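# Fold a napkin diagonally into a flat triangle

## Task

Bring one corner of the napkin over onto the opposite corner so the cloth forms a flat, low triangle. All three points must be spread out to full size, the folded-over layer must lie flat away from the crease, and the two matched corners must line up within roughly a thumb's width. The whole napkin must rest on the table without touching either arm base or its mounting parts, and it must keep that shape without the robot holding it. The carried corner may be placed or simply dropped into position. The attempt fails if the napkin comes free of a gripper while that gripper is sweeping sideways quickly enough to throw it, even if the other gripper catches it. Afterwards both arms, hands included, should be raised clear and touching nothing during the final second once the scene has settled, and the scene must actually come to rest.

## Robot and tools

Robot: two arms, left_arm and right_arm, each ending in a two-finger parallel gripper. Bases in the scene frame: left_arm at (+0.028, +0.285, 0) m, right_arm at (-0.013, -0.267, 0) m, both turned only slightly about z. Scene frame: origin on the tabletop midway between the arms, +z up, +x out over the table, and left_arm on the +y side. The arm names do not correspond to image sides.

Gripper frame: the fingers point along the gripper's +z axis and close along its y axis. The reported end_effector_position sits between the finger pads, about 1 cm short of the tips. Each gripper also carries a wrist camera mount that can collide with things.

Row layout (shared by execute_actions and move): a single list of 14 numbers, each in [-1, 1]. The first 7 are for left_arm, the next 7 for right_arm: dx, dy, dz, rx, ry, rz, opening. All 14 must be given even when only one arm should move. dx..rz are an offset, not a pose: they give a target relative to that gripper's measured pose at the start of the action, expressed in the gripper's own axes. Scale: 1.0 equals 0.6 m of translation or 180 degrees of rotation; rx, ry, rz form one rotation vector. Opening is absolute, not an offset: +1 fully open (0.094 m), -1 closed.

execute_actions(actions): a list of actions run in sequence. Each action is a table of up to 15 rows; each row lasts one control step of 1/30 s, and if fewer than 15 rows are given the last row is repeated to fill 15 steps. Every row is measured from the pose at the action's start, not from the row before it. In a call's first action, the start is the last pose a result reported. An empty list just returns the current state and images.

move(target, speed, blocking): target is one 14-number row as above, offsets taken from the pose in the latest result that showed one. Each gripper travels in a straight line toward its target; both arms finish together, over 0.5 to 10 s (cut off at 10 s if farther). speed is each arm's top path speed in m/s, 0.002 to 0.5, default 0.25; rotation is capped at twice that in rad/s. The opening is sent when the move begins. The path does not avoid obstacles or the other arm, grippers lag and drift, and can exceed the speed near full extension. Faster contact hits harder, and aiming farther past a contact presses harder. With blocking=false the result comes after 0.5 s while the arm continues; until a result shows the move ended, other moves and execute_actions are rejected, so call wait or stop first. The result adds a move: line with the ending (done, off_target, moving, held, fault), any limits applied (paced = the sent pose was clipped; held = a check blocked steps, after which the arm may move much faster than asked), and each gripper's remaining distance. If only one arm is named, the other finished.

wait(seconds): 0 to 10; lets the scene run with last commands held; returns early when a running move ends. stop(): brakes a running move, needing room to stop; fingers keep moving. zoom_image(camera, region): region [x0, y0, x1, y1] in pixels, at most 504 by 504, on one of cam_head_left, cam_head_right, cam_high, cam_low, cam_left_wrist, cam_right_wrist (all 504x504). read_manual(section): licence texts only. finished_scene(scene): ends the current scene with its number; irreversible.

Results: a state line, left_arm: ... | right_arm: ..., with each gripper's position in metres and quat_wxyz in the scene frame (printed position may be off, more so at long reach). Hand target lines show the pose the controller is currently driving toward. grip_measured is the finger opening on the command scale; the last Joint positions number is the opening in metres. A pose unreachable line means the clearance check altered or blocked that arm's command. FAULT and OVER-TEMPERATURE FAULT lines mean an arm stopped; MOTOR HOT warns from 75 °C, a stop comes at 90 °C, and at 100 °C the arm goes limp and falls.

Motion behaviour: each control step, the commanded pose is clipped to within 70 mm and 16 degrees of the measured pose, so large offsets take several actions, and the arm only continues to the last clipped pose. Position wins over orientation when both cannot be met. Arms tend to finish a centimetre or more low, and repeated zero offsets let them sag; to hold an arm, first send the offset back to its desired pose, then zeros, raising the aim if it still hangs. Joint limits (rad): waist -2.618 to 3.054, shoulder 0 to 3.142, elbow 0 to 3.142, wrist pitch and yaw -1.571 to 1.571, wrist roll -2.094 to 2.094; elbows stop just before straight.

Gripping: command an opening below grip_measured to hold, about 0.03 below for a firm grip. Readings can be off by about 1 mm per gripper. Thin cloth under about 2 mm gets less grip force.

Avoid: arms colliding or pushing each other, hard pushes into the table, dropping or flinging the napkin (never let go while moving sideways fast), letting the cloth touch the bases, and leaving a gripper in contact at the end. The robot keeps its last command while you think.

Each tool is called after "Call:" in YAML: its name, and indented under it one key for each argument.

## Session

Call:
execute_actions:
  actions: []

Scene clock: 0.00 s.
left_arm: end_effector_position=(+0.3915, +0.1629, +0.1393) grip_measured=-0.968 end_effector_quat_wxyz=(+0.292, +0.193, +0.935, -0.065) | right_arm: end_effector_position=(+0.3649, -0.2593, +0.4078) grip_measured=+1.000 end_effector_quat_wxyz=(+0.707, -0.007, +0.707, +0.008)
Joint positions: left_arm=[-0.499  1.47   1.08  -0.578  0.075  0.092  0.001] | right_arm=[ 0.005  1.032  1.042 -0.009 -0.004  0.001  0.094]
Joint velocities: left_arm=[-0.012  0.017 -0.002 -0.022 -0.007  0.022  0.   ] | right_arm=[ 0.032 -0.007  0.002 -0.081 -0.037  0.037  0.   ]
Hand target (left_arm): +0.392, +0.163, +0.143; +0.296, +0.193, +0.933, -0.066
Hand target (right_arm): +0.363, -0.259, +0.406; +0.704, -0.007, +0.710, +0.007

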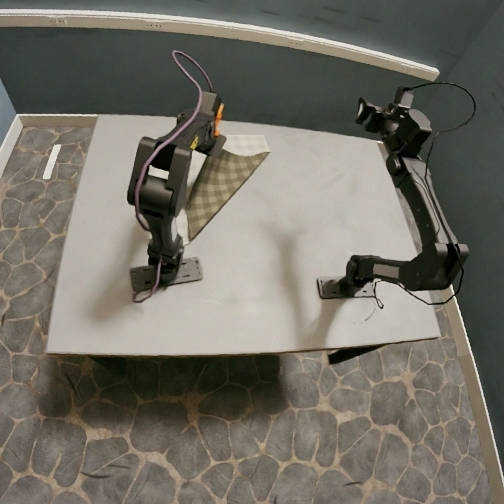

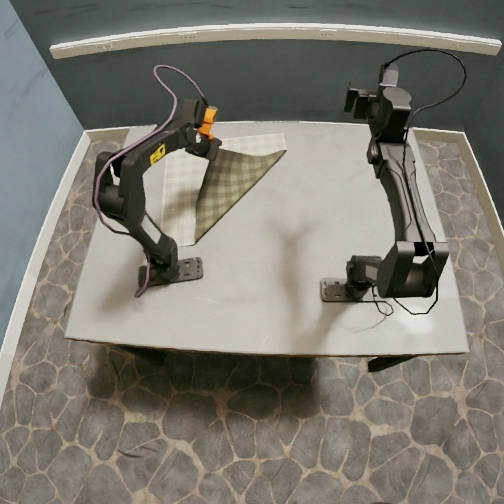

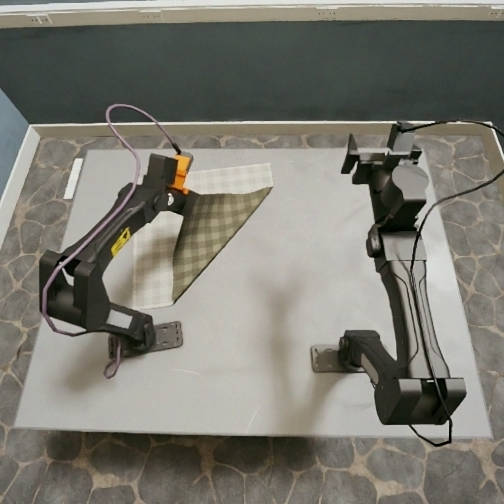

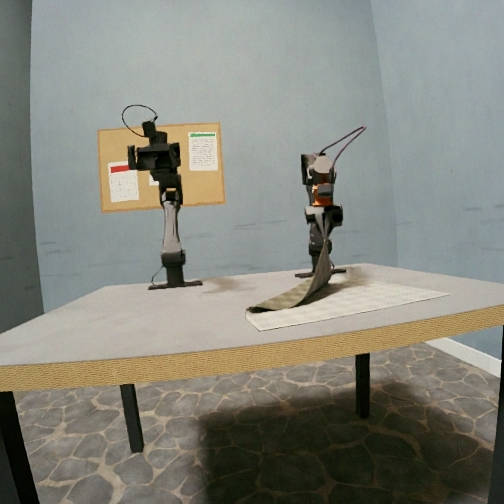

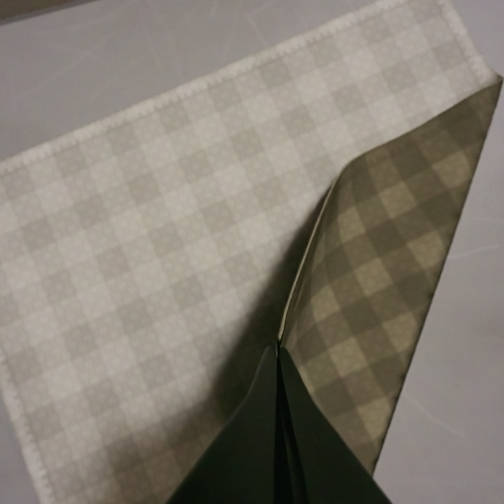

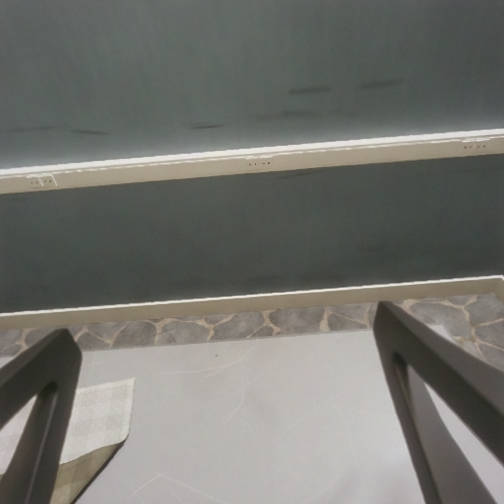

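Call:
zoom_image:
  camera: "cam_high"
  region: [60, 130, 320, 390]

Call:
zoom_image:
  camera: "cam_low"
  region: [220, 200, 480, 360]

Region (60, 130, 320, 390) of cam_high's 504x504 image, scaled by 1.938, with more detail than that image has.

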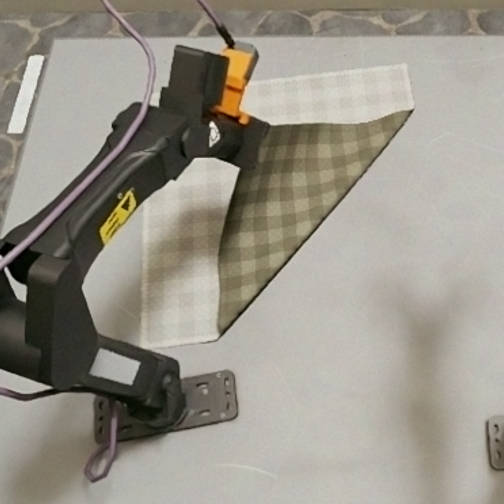

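Region (220, 200, 480, 360) of cam_low's 504x504 image, scaled by 1.938, with more detail than that image has; it fills the top 310 rows of this view, and the rest is white.

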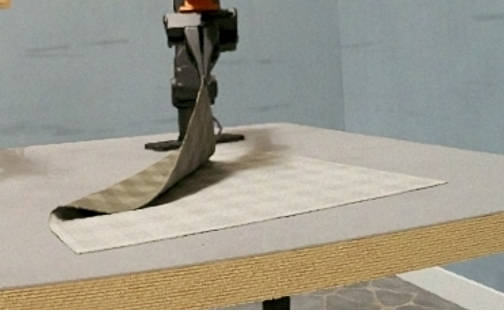

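Call:
move:
  target: [-0.0407,0.2937,0.1044,0,0,0,-1, 0,0,0,0,0,0,1]
  speed: 0.13

Scene clock: 4.23 s.
left_arm: end_effector_position=(+0.5102, +0.3040, +0.0985) grip_measured=-0.968 end_effector_quat_wxyz=(+0.290, +0.186, +0.937, -0.058) | right_arm: end_effector_position=(+0.3649, -0.2593, +0.4090) grip_measured=+1.000 end_effector_quat_wxyz=(+0.709, -0.007, +0.705, +0.008)
Joint positions: left_arm=[-0.063  1.931  1.452 -0.561  0.293  0.455  0.001] | right_arm=[ 0.005  1.032  1.042 -0.005 -0.004  0.001  0.094]
Joint velocities: left_arm=[-0.007  0.007  0.002 -0.051 -0.037  0.007  0.001] | right_arm=[ 0.017  0.002 -0.012 -0.007 -0.081 -0.007  0.   ]
Hand target (left_arm): +0.514, +0.302, +0.102; +0.293, +0.192, +0.934, -0.066
Hand target (right_arm): +0.365, -0.259, +0.408; +0.707, -0.007, +0.707, +0.008
Off the commanded pose (left_arm): 0.004 m, 1 deg.
Off the commanded pose (right_arm): 0.001 m, 0 deg.
move: done

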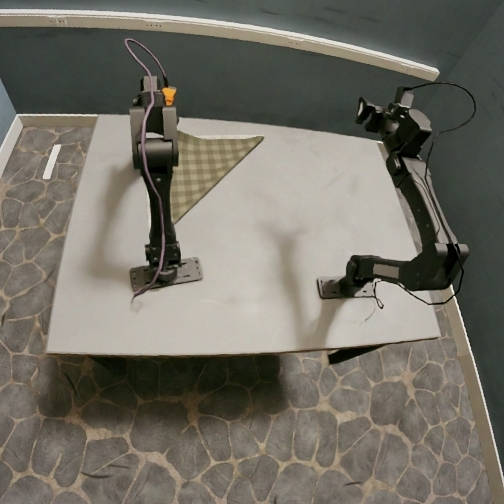

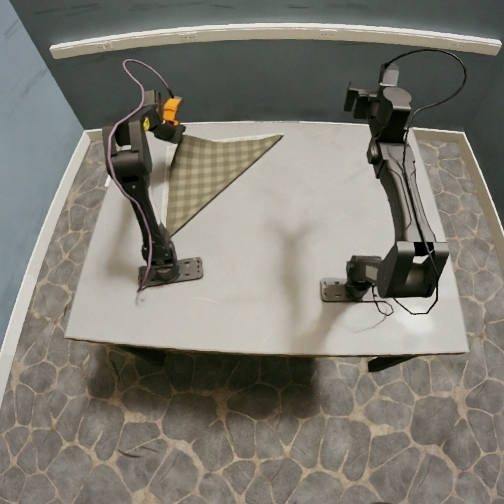

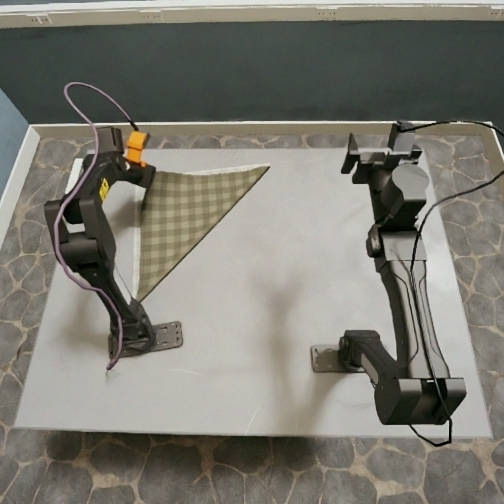

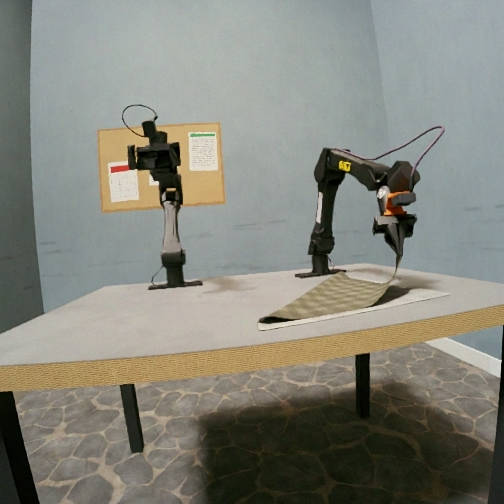

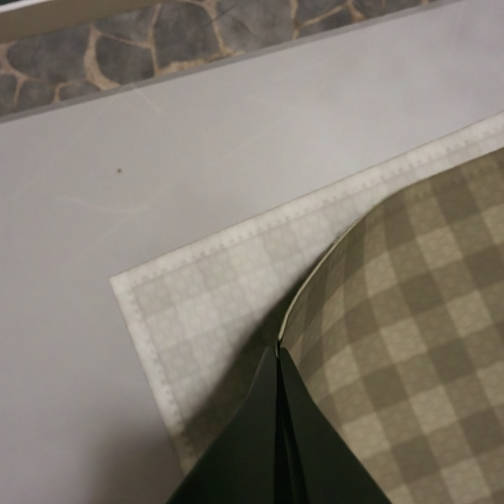

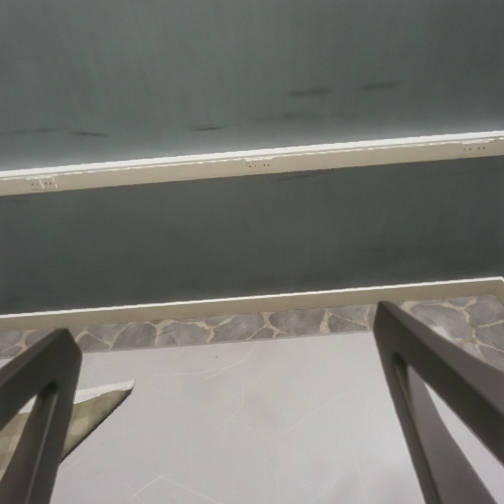

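Call:
move:
  target: [0.0299,0.1301,0.1138,0.0873,0.0297,-0.0601,-1, 0,0,0,0,0,0,1]
  speed: 0.08

Call:
zoom_image:
  camera: "cam_low"
  region: [380, 240, 480, 320]

Call:
zoom_image:
  camera: "cam_high"
  region: [90, 130, 300, 340]

Scene clock: 8.50 s.
left_arm: end_effector_position=(+0.5607, +0.3680, +0.0313) grip_measured=-0.968 end_effector_quat_wxyz=(+0.207, +0.132, +0.950, -0.193) | right_arm: end_effector_position=(+0.3649, -0.2593, +0.4101) grip_measured=+1.000 end_effector_quat_wxyz=(+0.711, -0.007, +0.704, +0.008)
Joint positions: left_arm=[ 0.114  2.5    2.152 -0.999  0.533  0.536  0.001] | right_arm=[ 0.005  1.032  1.042 -0.    -0.004  0.001  0.094]
Joint velocities: left_arm=[ 0.007 -0.007  0.007 -0.022 -0.037 -0.022 -0.002] | right_arm=[-0.012 -0.007 -0.022 -0.022 -0.007 -0.081  0.   ]
Hand target (left_arm): +0.563, +0.367, +0.033; +0.211, +0.136, +0.946, -0.203
Hand target (right_arm): +0.365, -0.259, +0.409; +0.709, -0.007, +0.705, +0.008
Off the commanded pose (left_arm): 0.002 m, 1 deg.
Off the commanded pose (right_arm): 0.001 m, 0 deg.
move: done

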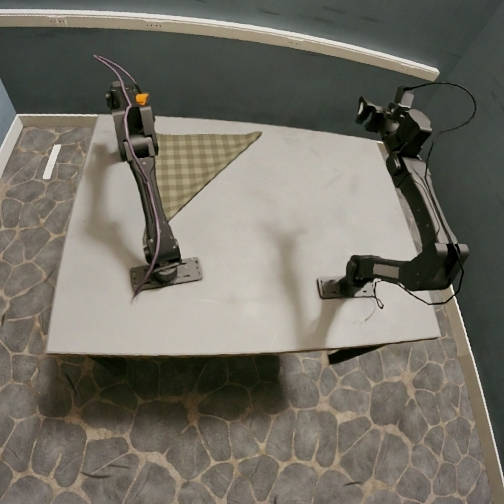

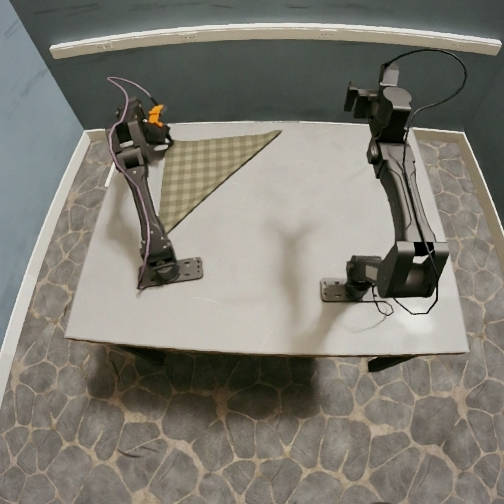

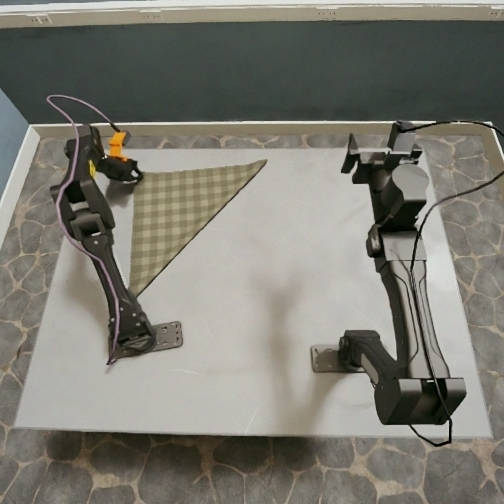

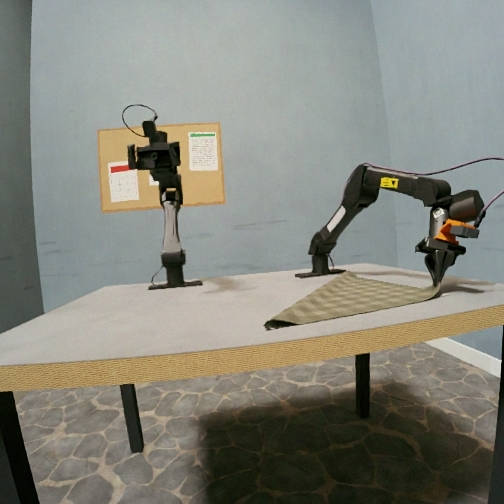

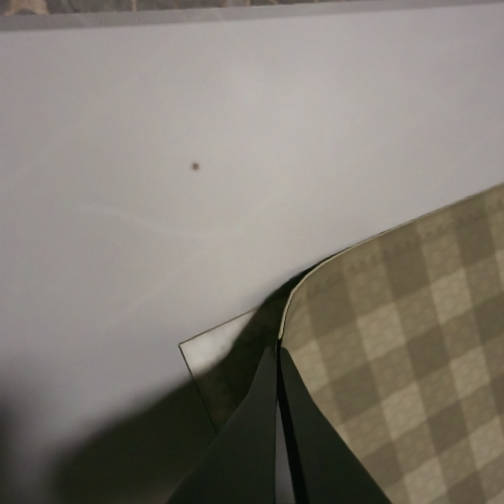

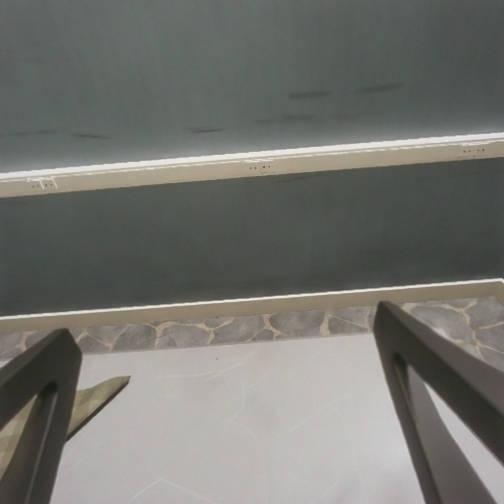

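Region (380, 240, 480, 320) of cam_low's 504x504 image, scaled by 5.040, with more detail than that image has; it fills the top 403 rows of this view, and the rest is white.

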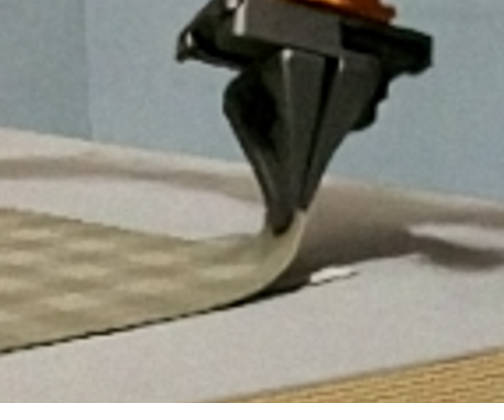

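Region (90, 130, 300, 340) of cam_high's 504x504 image, scaled by 2.400, with more detail than that image has.

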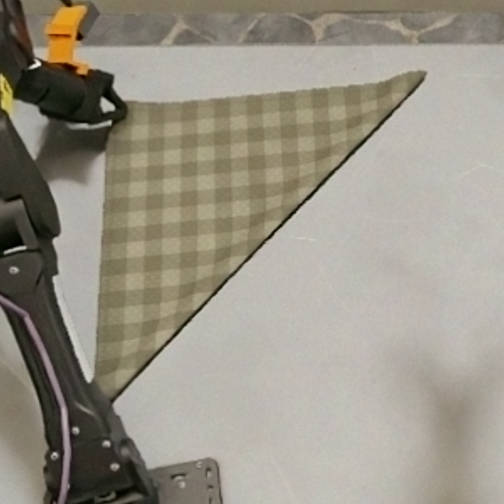

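Call:
execute_actions:
  actions:
    - [[0,0,0,0,0,0,0.0, 0,0,0,0,0,0,1]]

Call:
move:
  target: [0,0.025,-0.075,0,0,0,0.0, 0,0,0,0,0,0,1]
  speed: 0.035

Call:
zoom_image:
  camera: "cam_low"
  region: [380, 240, 480, 320]

Call:
zoom_image:
  camera: "cam_high"
  region: [90, 130, 300, 340]

Scene clock: 10.23 s.
left_arm: end_effector_position=(+0.5601, +0.3677, +0.0312) grip_measured=-0.002 end_effector_quat_wxyz=(+0.206, +0.132, +0.950, -0.194) | right_arm: end_effector_position=(+0.3649, -0.2593, +0.4112) grip_measured=+1.000 end_effector_quat_wxyz=(+0.712, -0.007, +0.702, +0.008)
Joint positions: left_arm=[ 0.114  2.5    2.152 -1.002  0.533  0.537  0.047] | right_arm=[ 0.005  1.032  1.042  0.004 -0.004  0.001  0.094]
Joint velocities: left_arm=[ 0.017  0.007 -0.007 -0.037  0.007  0.051 -0.001] | right_arm=[-0.007  0.022  0.002  0.037  0.007 -0.095  0.   ]
Hand target (left_arm): +0.561, +0.368, +0.031; +0.207, +0.132, +0.950, -0.193
Hand target (right_arm): +0.365, -0.259, +0.410; +0.711, -0.007, +0.704, +0.008
Off the commanded pose (left_arm): 0.001 m, 0 deg.
Off the commanded pose (right_arm): 0.001 m, 0 deg.

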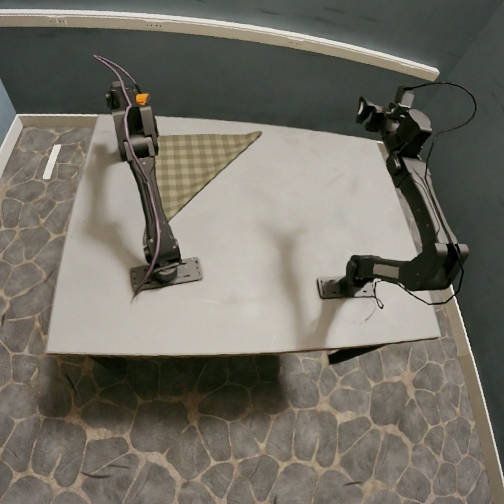

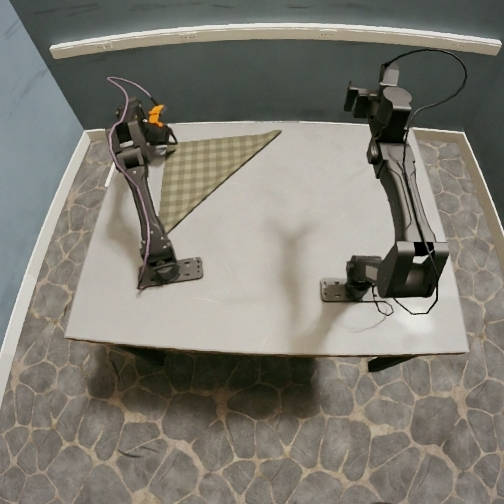

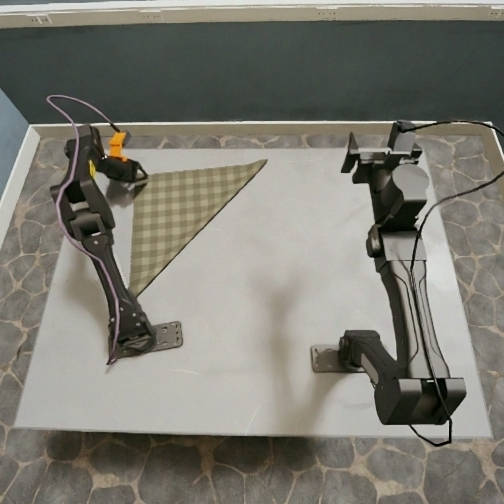

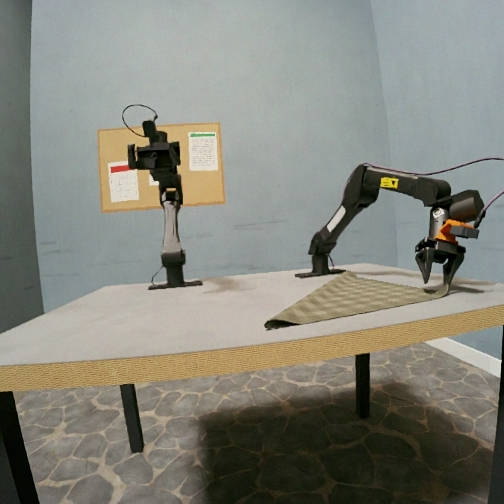

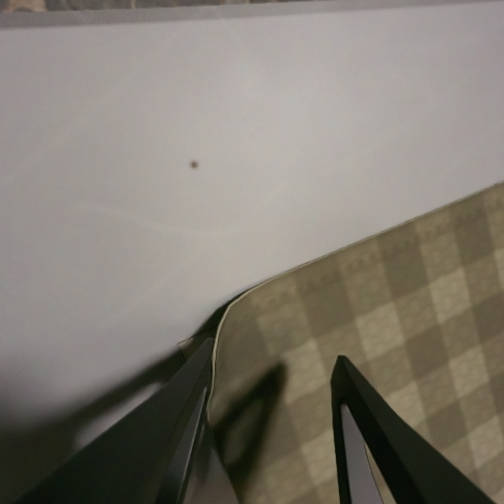

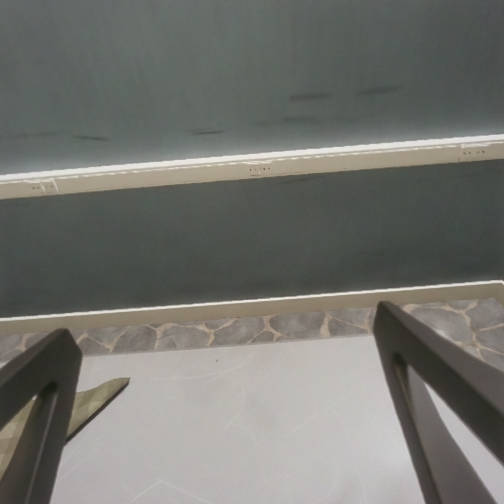

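Scene clock: 12.07 s.
left_arm: end_effector_position=(+0.5488, +0.3985, +0.0666) grip_measured=-0.002 end_effector_quat_wxyz=(+0.205, +0.129, +0.952, -0.188) | right_arm: end_effector_position=(+0.3648, -0.2593, +0.4124) grip_measured=+1.000 end_effector_quat_wxyz=(+0.714, -0.007, +0.700, +0.008)
Joint positions: left_arm=[ 0.176  2.5    2.298 -1.179  0.533  0.601  0.047] | right_arm=[ 0.005  1.032  1.042  0.009 -0.004  0.001  0.094]
Joint velocities: left_arm=[-0.002  0.007 -0.007  0.066  0.081 -0.022 -0.001] | right_arm=[ 0.007 -0.002  0.007 -0.007 -0.066 -0.066  0.   ]
Hand target (left_arm): +0.550, +0.400, +0.065; +0.207, +0.132, +0.950, -0.194
Hand target (right_arm): +0.365, -0.259, +0.411; +0.712, -0.007, +0.702, +0.008
Off the commanded pose (left_arm): 0.003 m, 1 deg.
Off the commanded pose (right_arm): 0.001 m, 0 deg.
move: done

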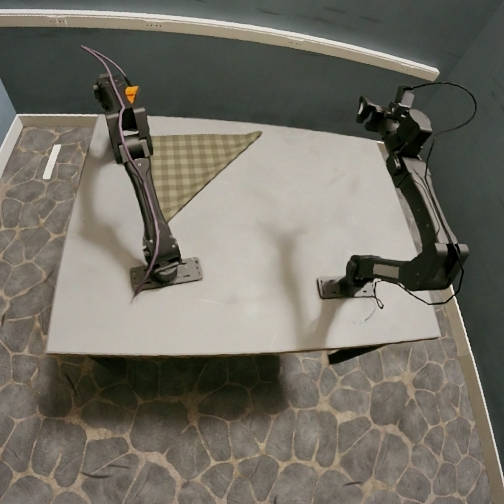

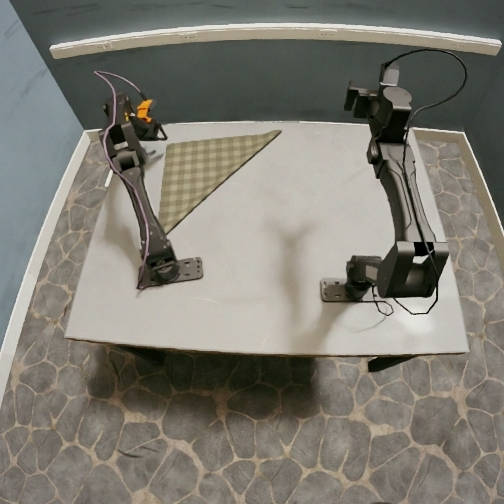

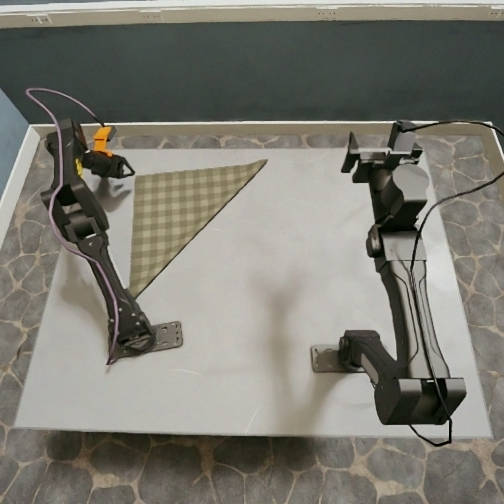

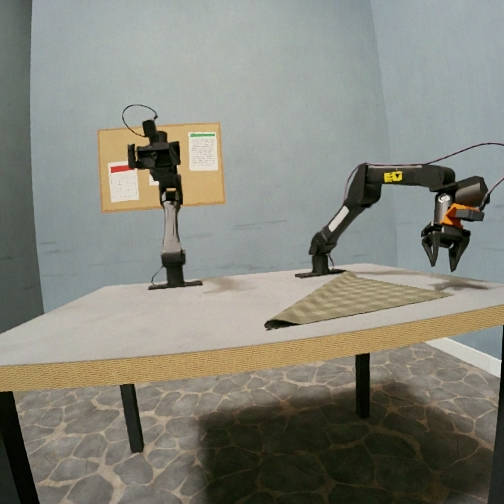

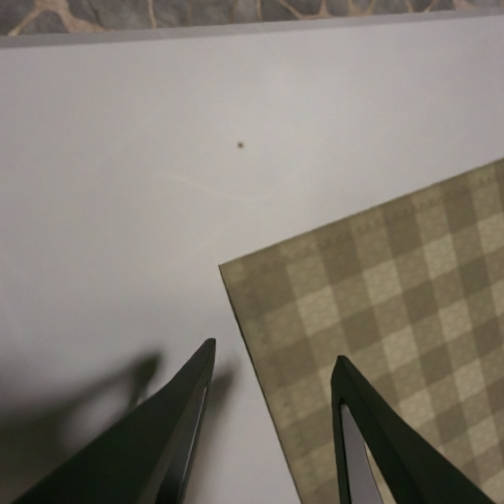

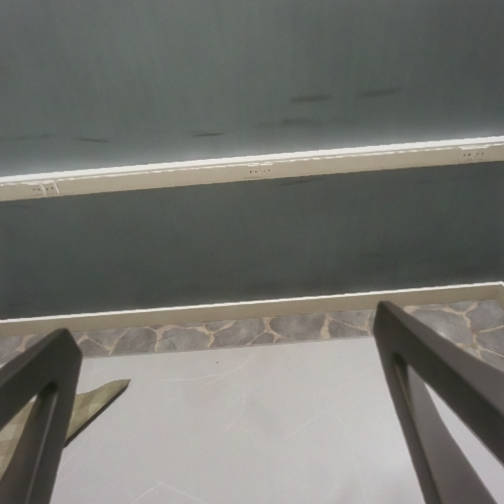

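Region (380, 240, 480, 320) of cam_low's 504x504 image, scaled by 5.040, with more detail than that image has; it fills the top 403 rows of this view, and the rest is white.

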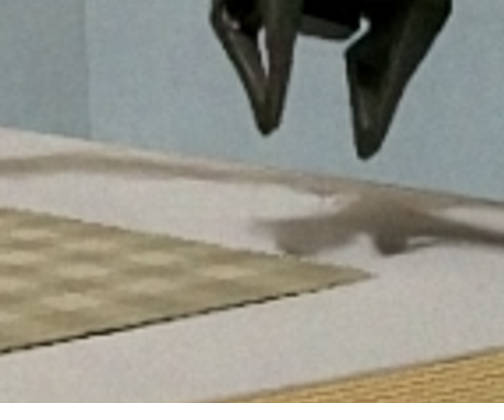

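Region (90, 130, 300, 340) of cam_high's 504x504 image, scaled by 2.400, with more detail than that image has.

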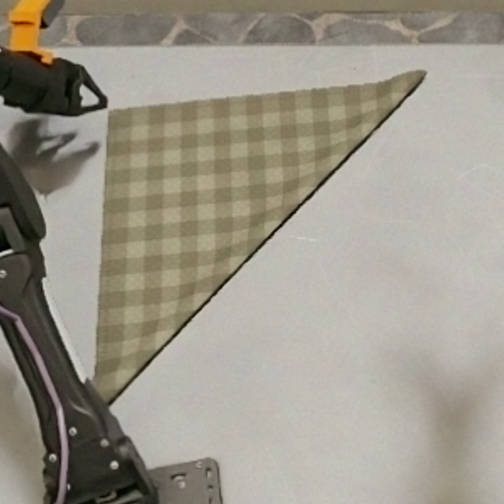

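Call:
move:
  target: [0,0,-0.07,0,0,0,0.0, 0,0,0,0,0,0,1]
  speed: 0.12

Call:
zoom_image:
  camera: "cam_low"
  region: [240, 230, 490, 350]

Scene clock: 13.60 s.
left_arm: end_effector_position=(+0.5326, +0.4153, +0.0920) grip_measured=-0.002 end_effector_quat_wxyz=(+0.194, +0.121, +0.955, -0.191) | right_arm: end_effector_position=(+0.3648, -0.2593, +0.4135) grip_measured=+1.000 end_effector_quat_wxyz=(+0.715, -0.007, +0.699, +0.008)
Joint positions: left_arm=[ 0.218  2.5    2.406 -1.33   0.533  0.638  0.047] | right_arm=[ 0.005  1.032  1.042  0.014 -0.004  0.001  0.094]
Joint velocities: left_arm=[-0.017 -0.002 -0.002 -0.037  0.125 -0.066 -0.001] | right_arm=[-0.007 -0.007 -0.012  0.022  0.022 -0.066  0.   ]
Hand target (left_arm): +0.535, +0.416, +0.102; +0.205, +0.129, +0.952, -0.188
Hand target (right_arm): +0.365, -0.259, +0.412; +0.714, -0.007, +0.700, +0.008
Off the commanded pose (left_arm): 0.010 m, 2 deg.
Off the commanded pose (right_arm): 0.001 m, 0 deg.
move: done

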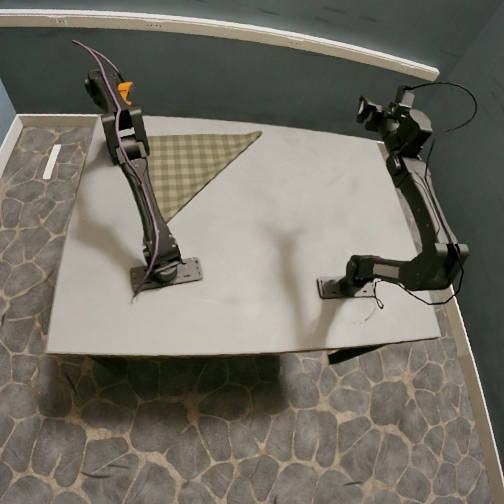

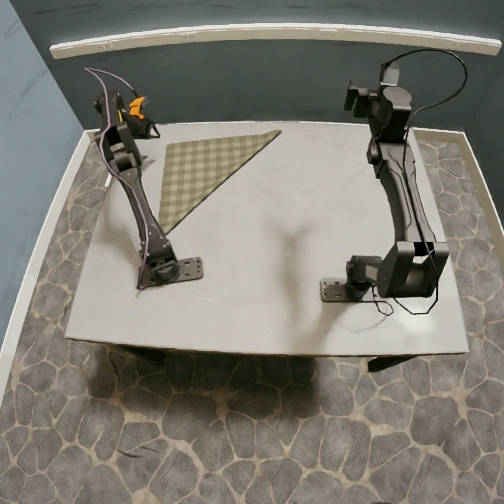

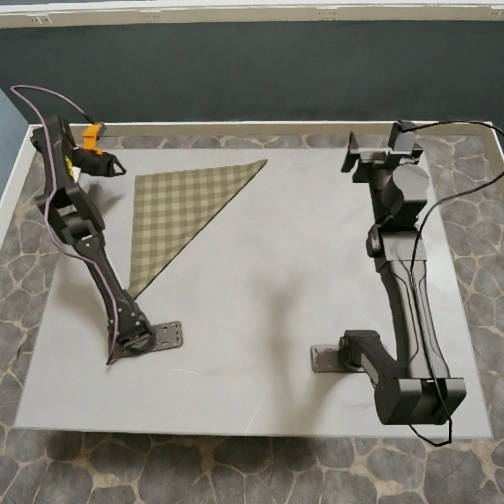

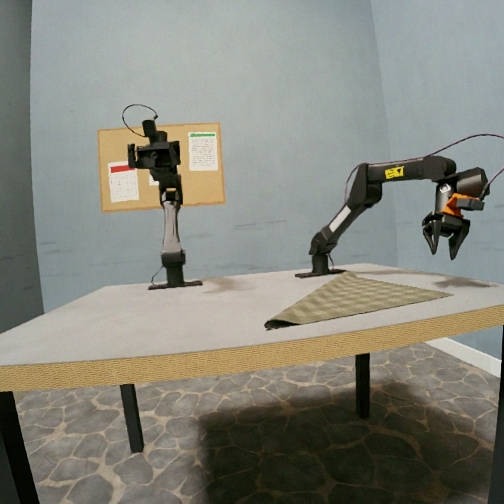

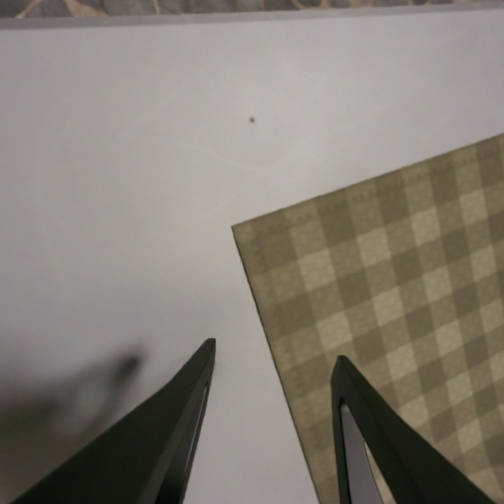

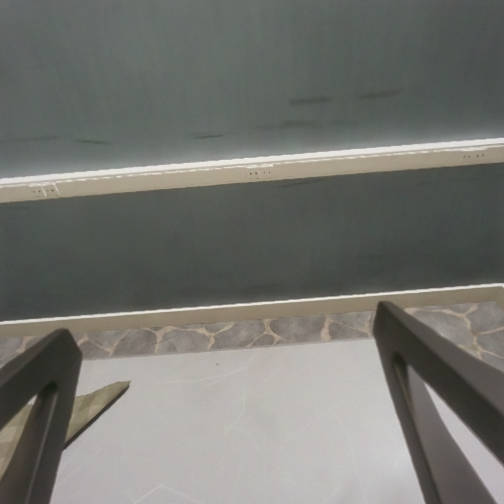

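Region (240, 230, 490, 350) of cam_low's 504x504 image, scaled by 2.016, with more detail than that image has; it fills the top 242 rows of this view, and the rest is white.

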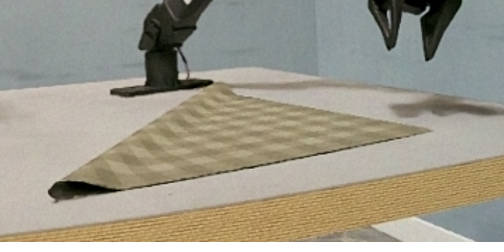

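The napkin is folded into a flat triangle and both arms are clear of it, so I'm ending the scene.

Call:
finished_scene:
  scene: 2

The scene is finished: the task was done.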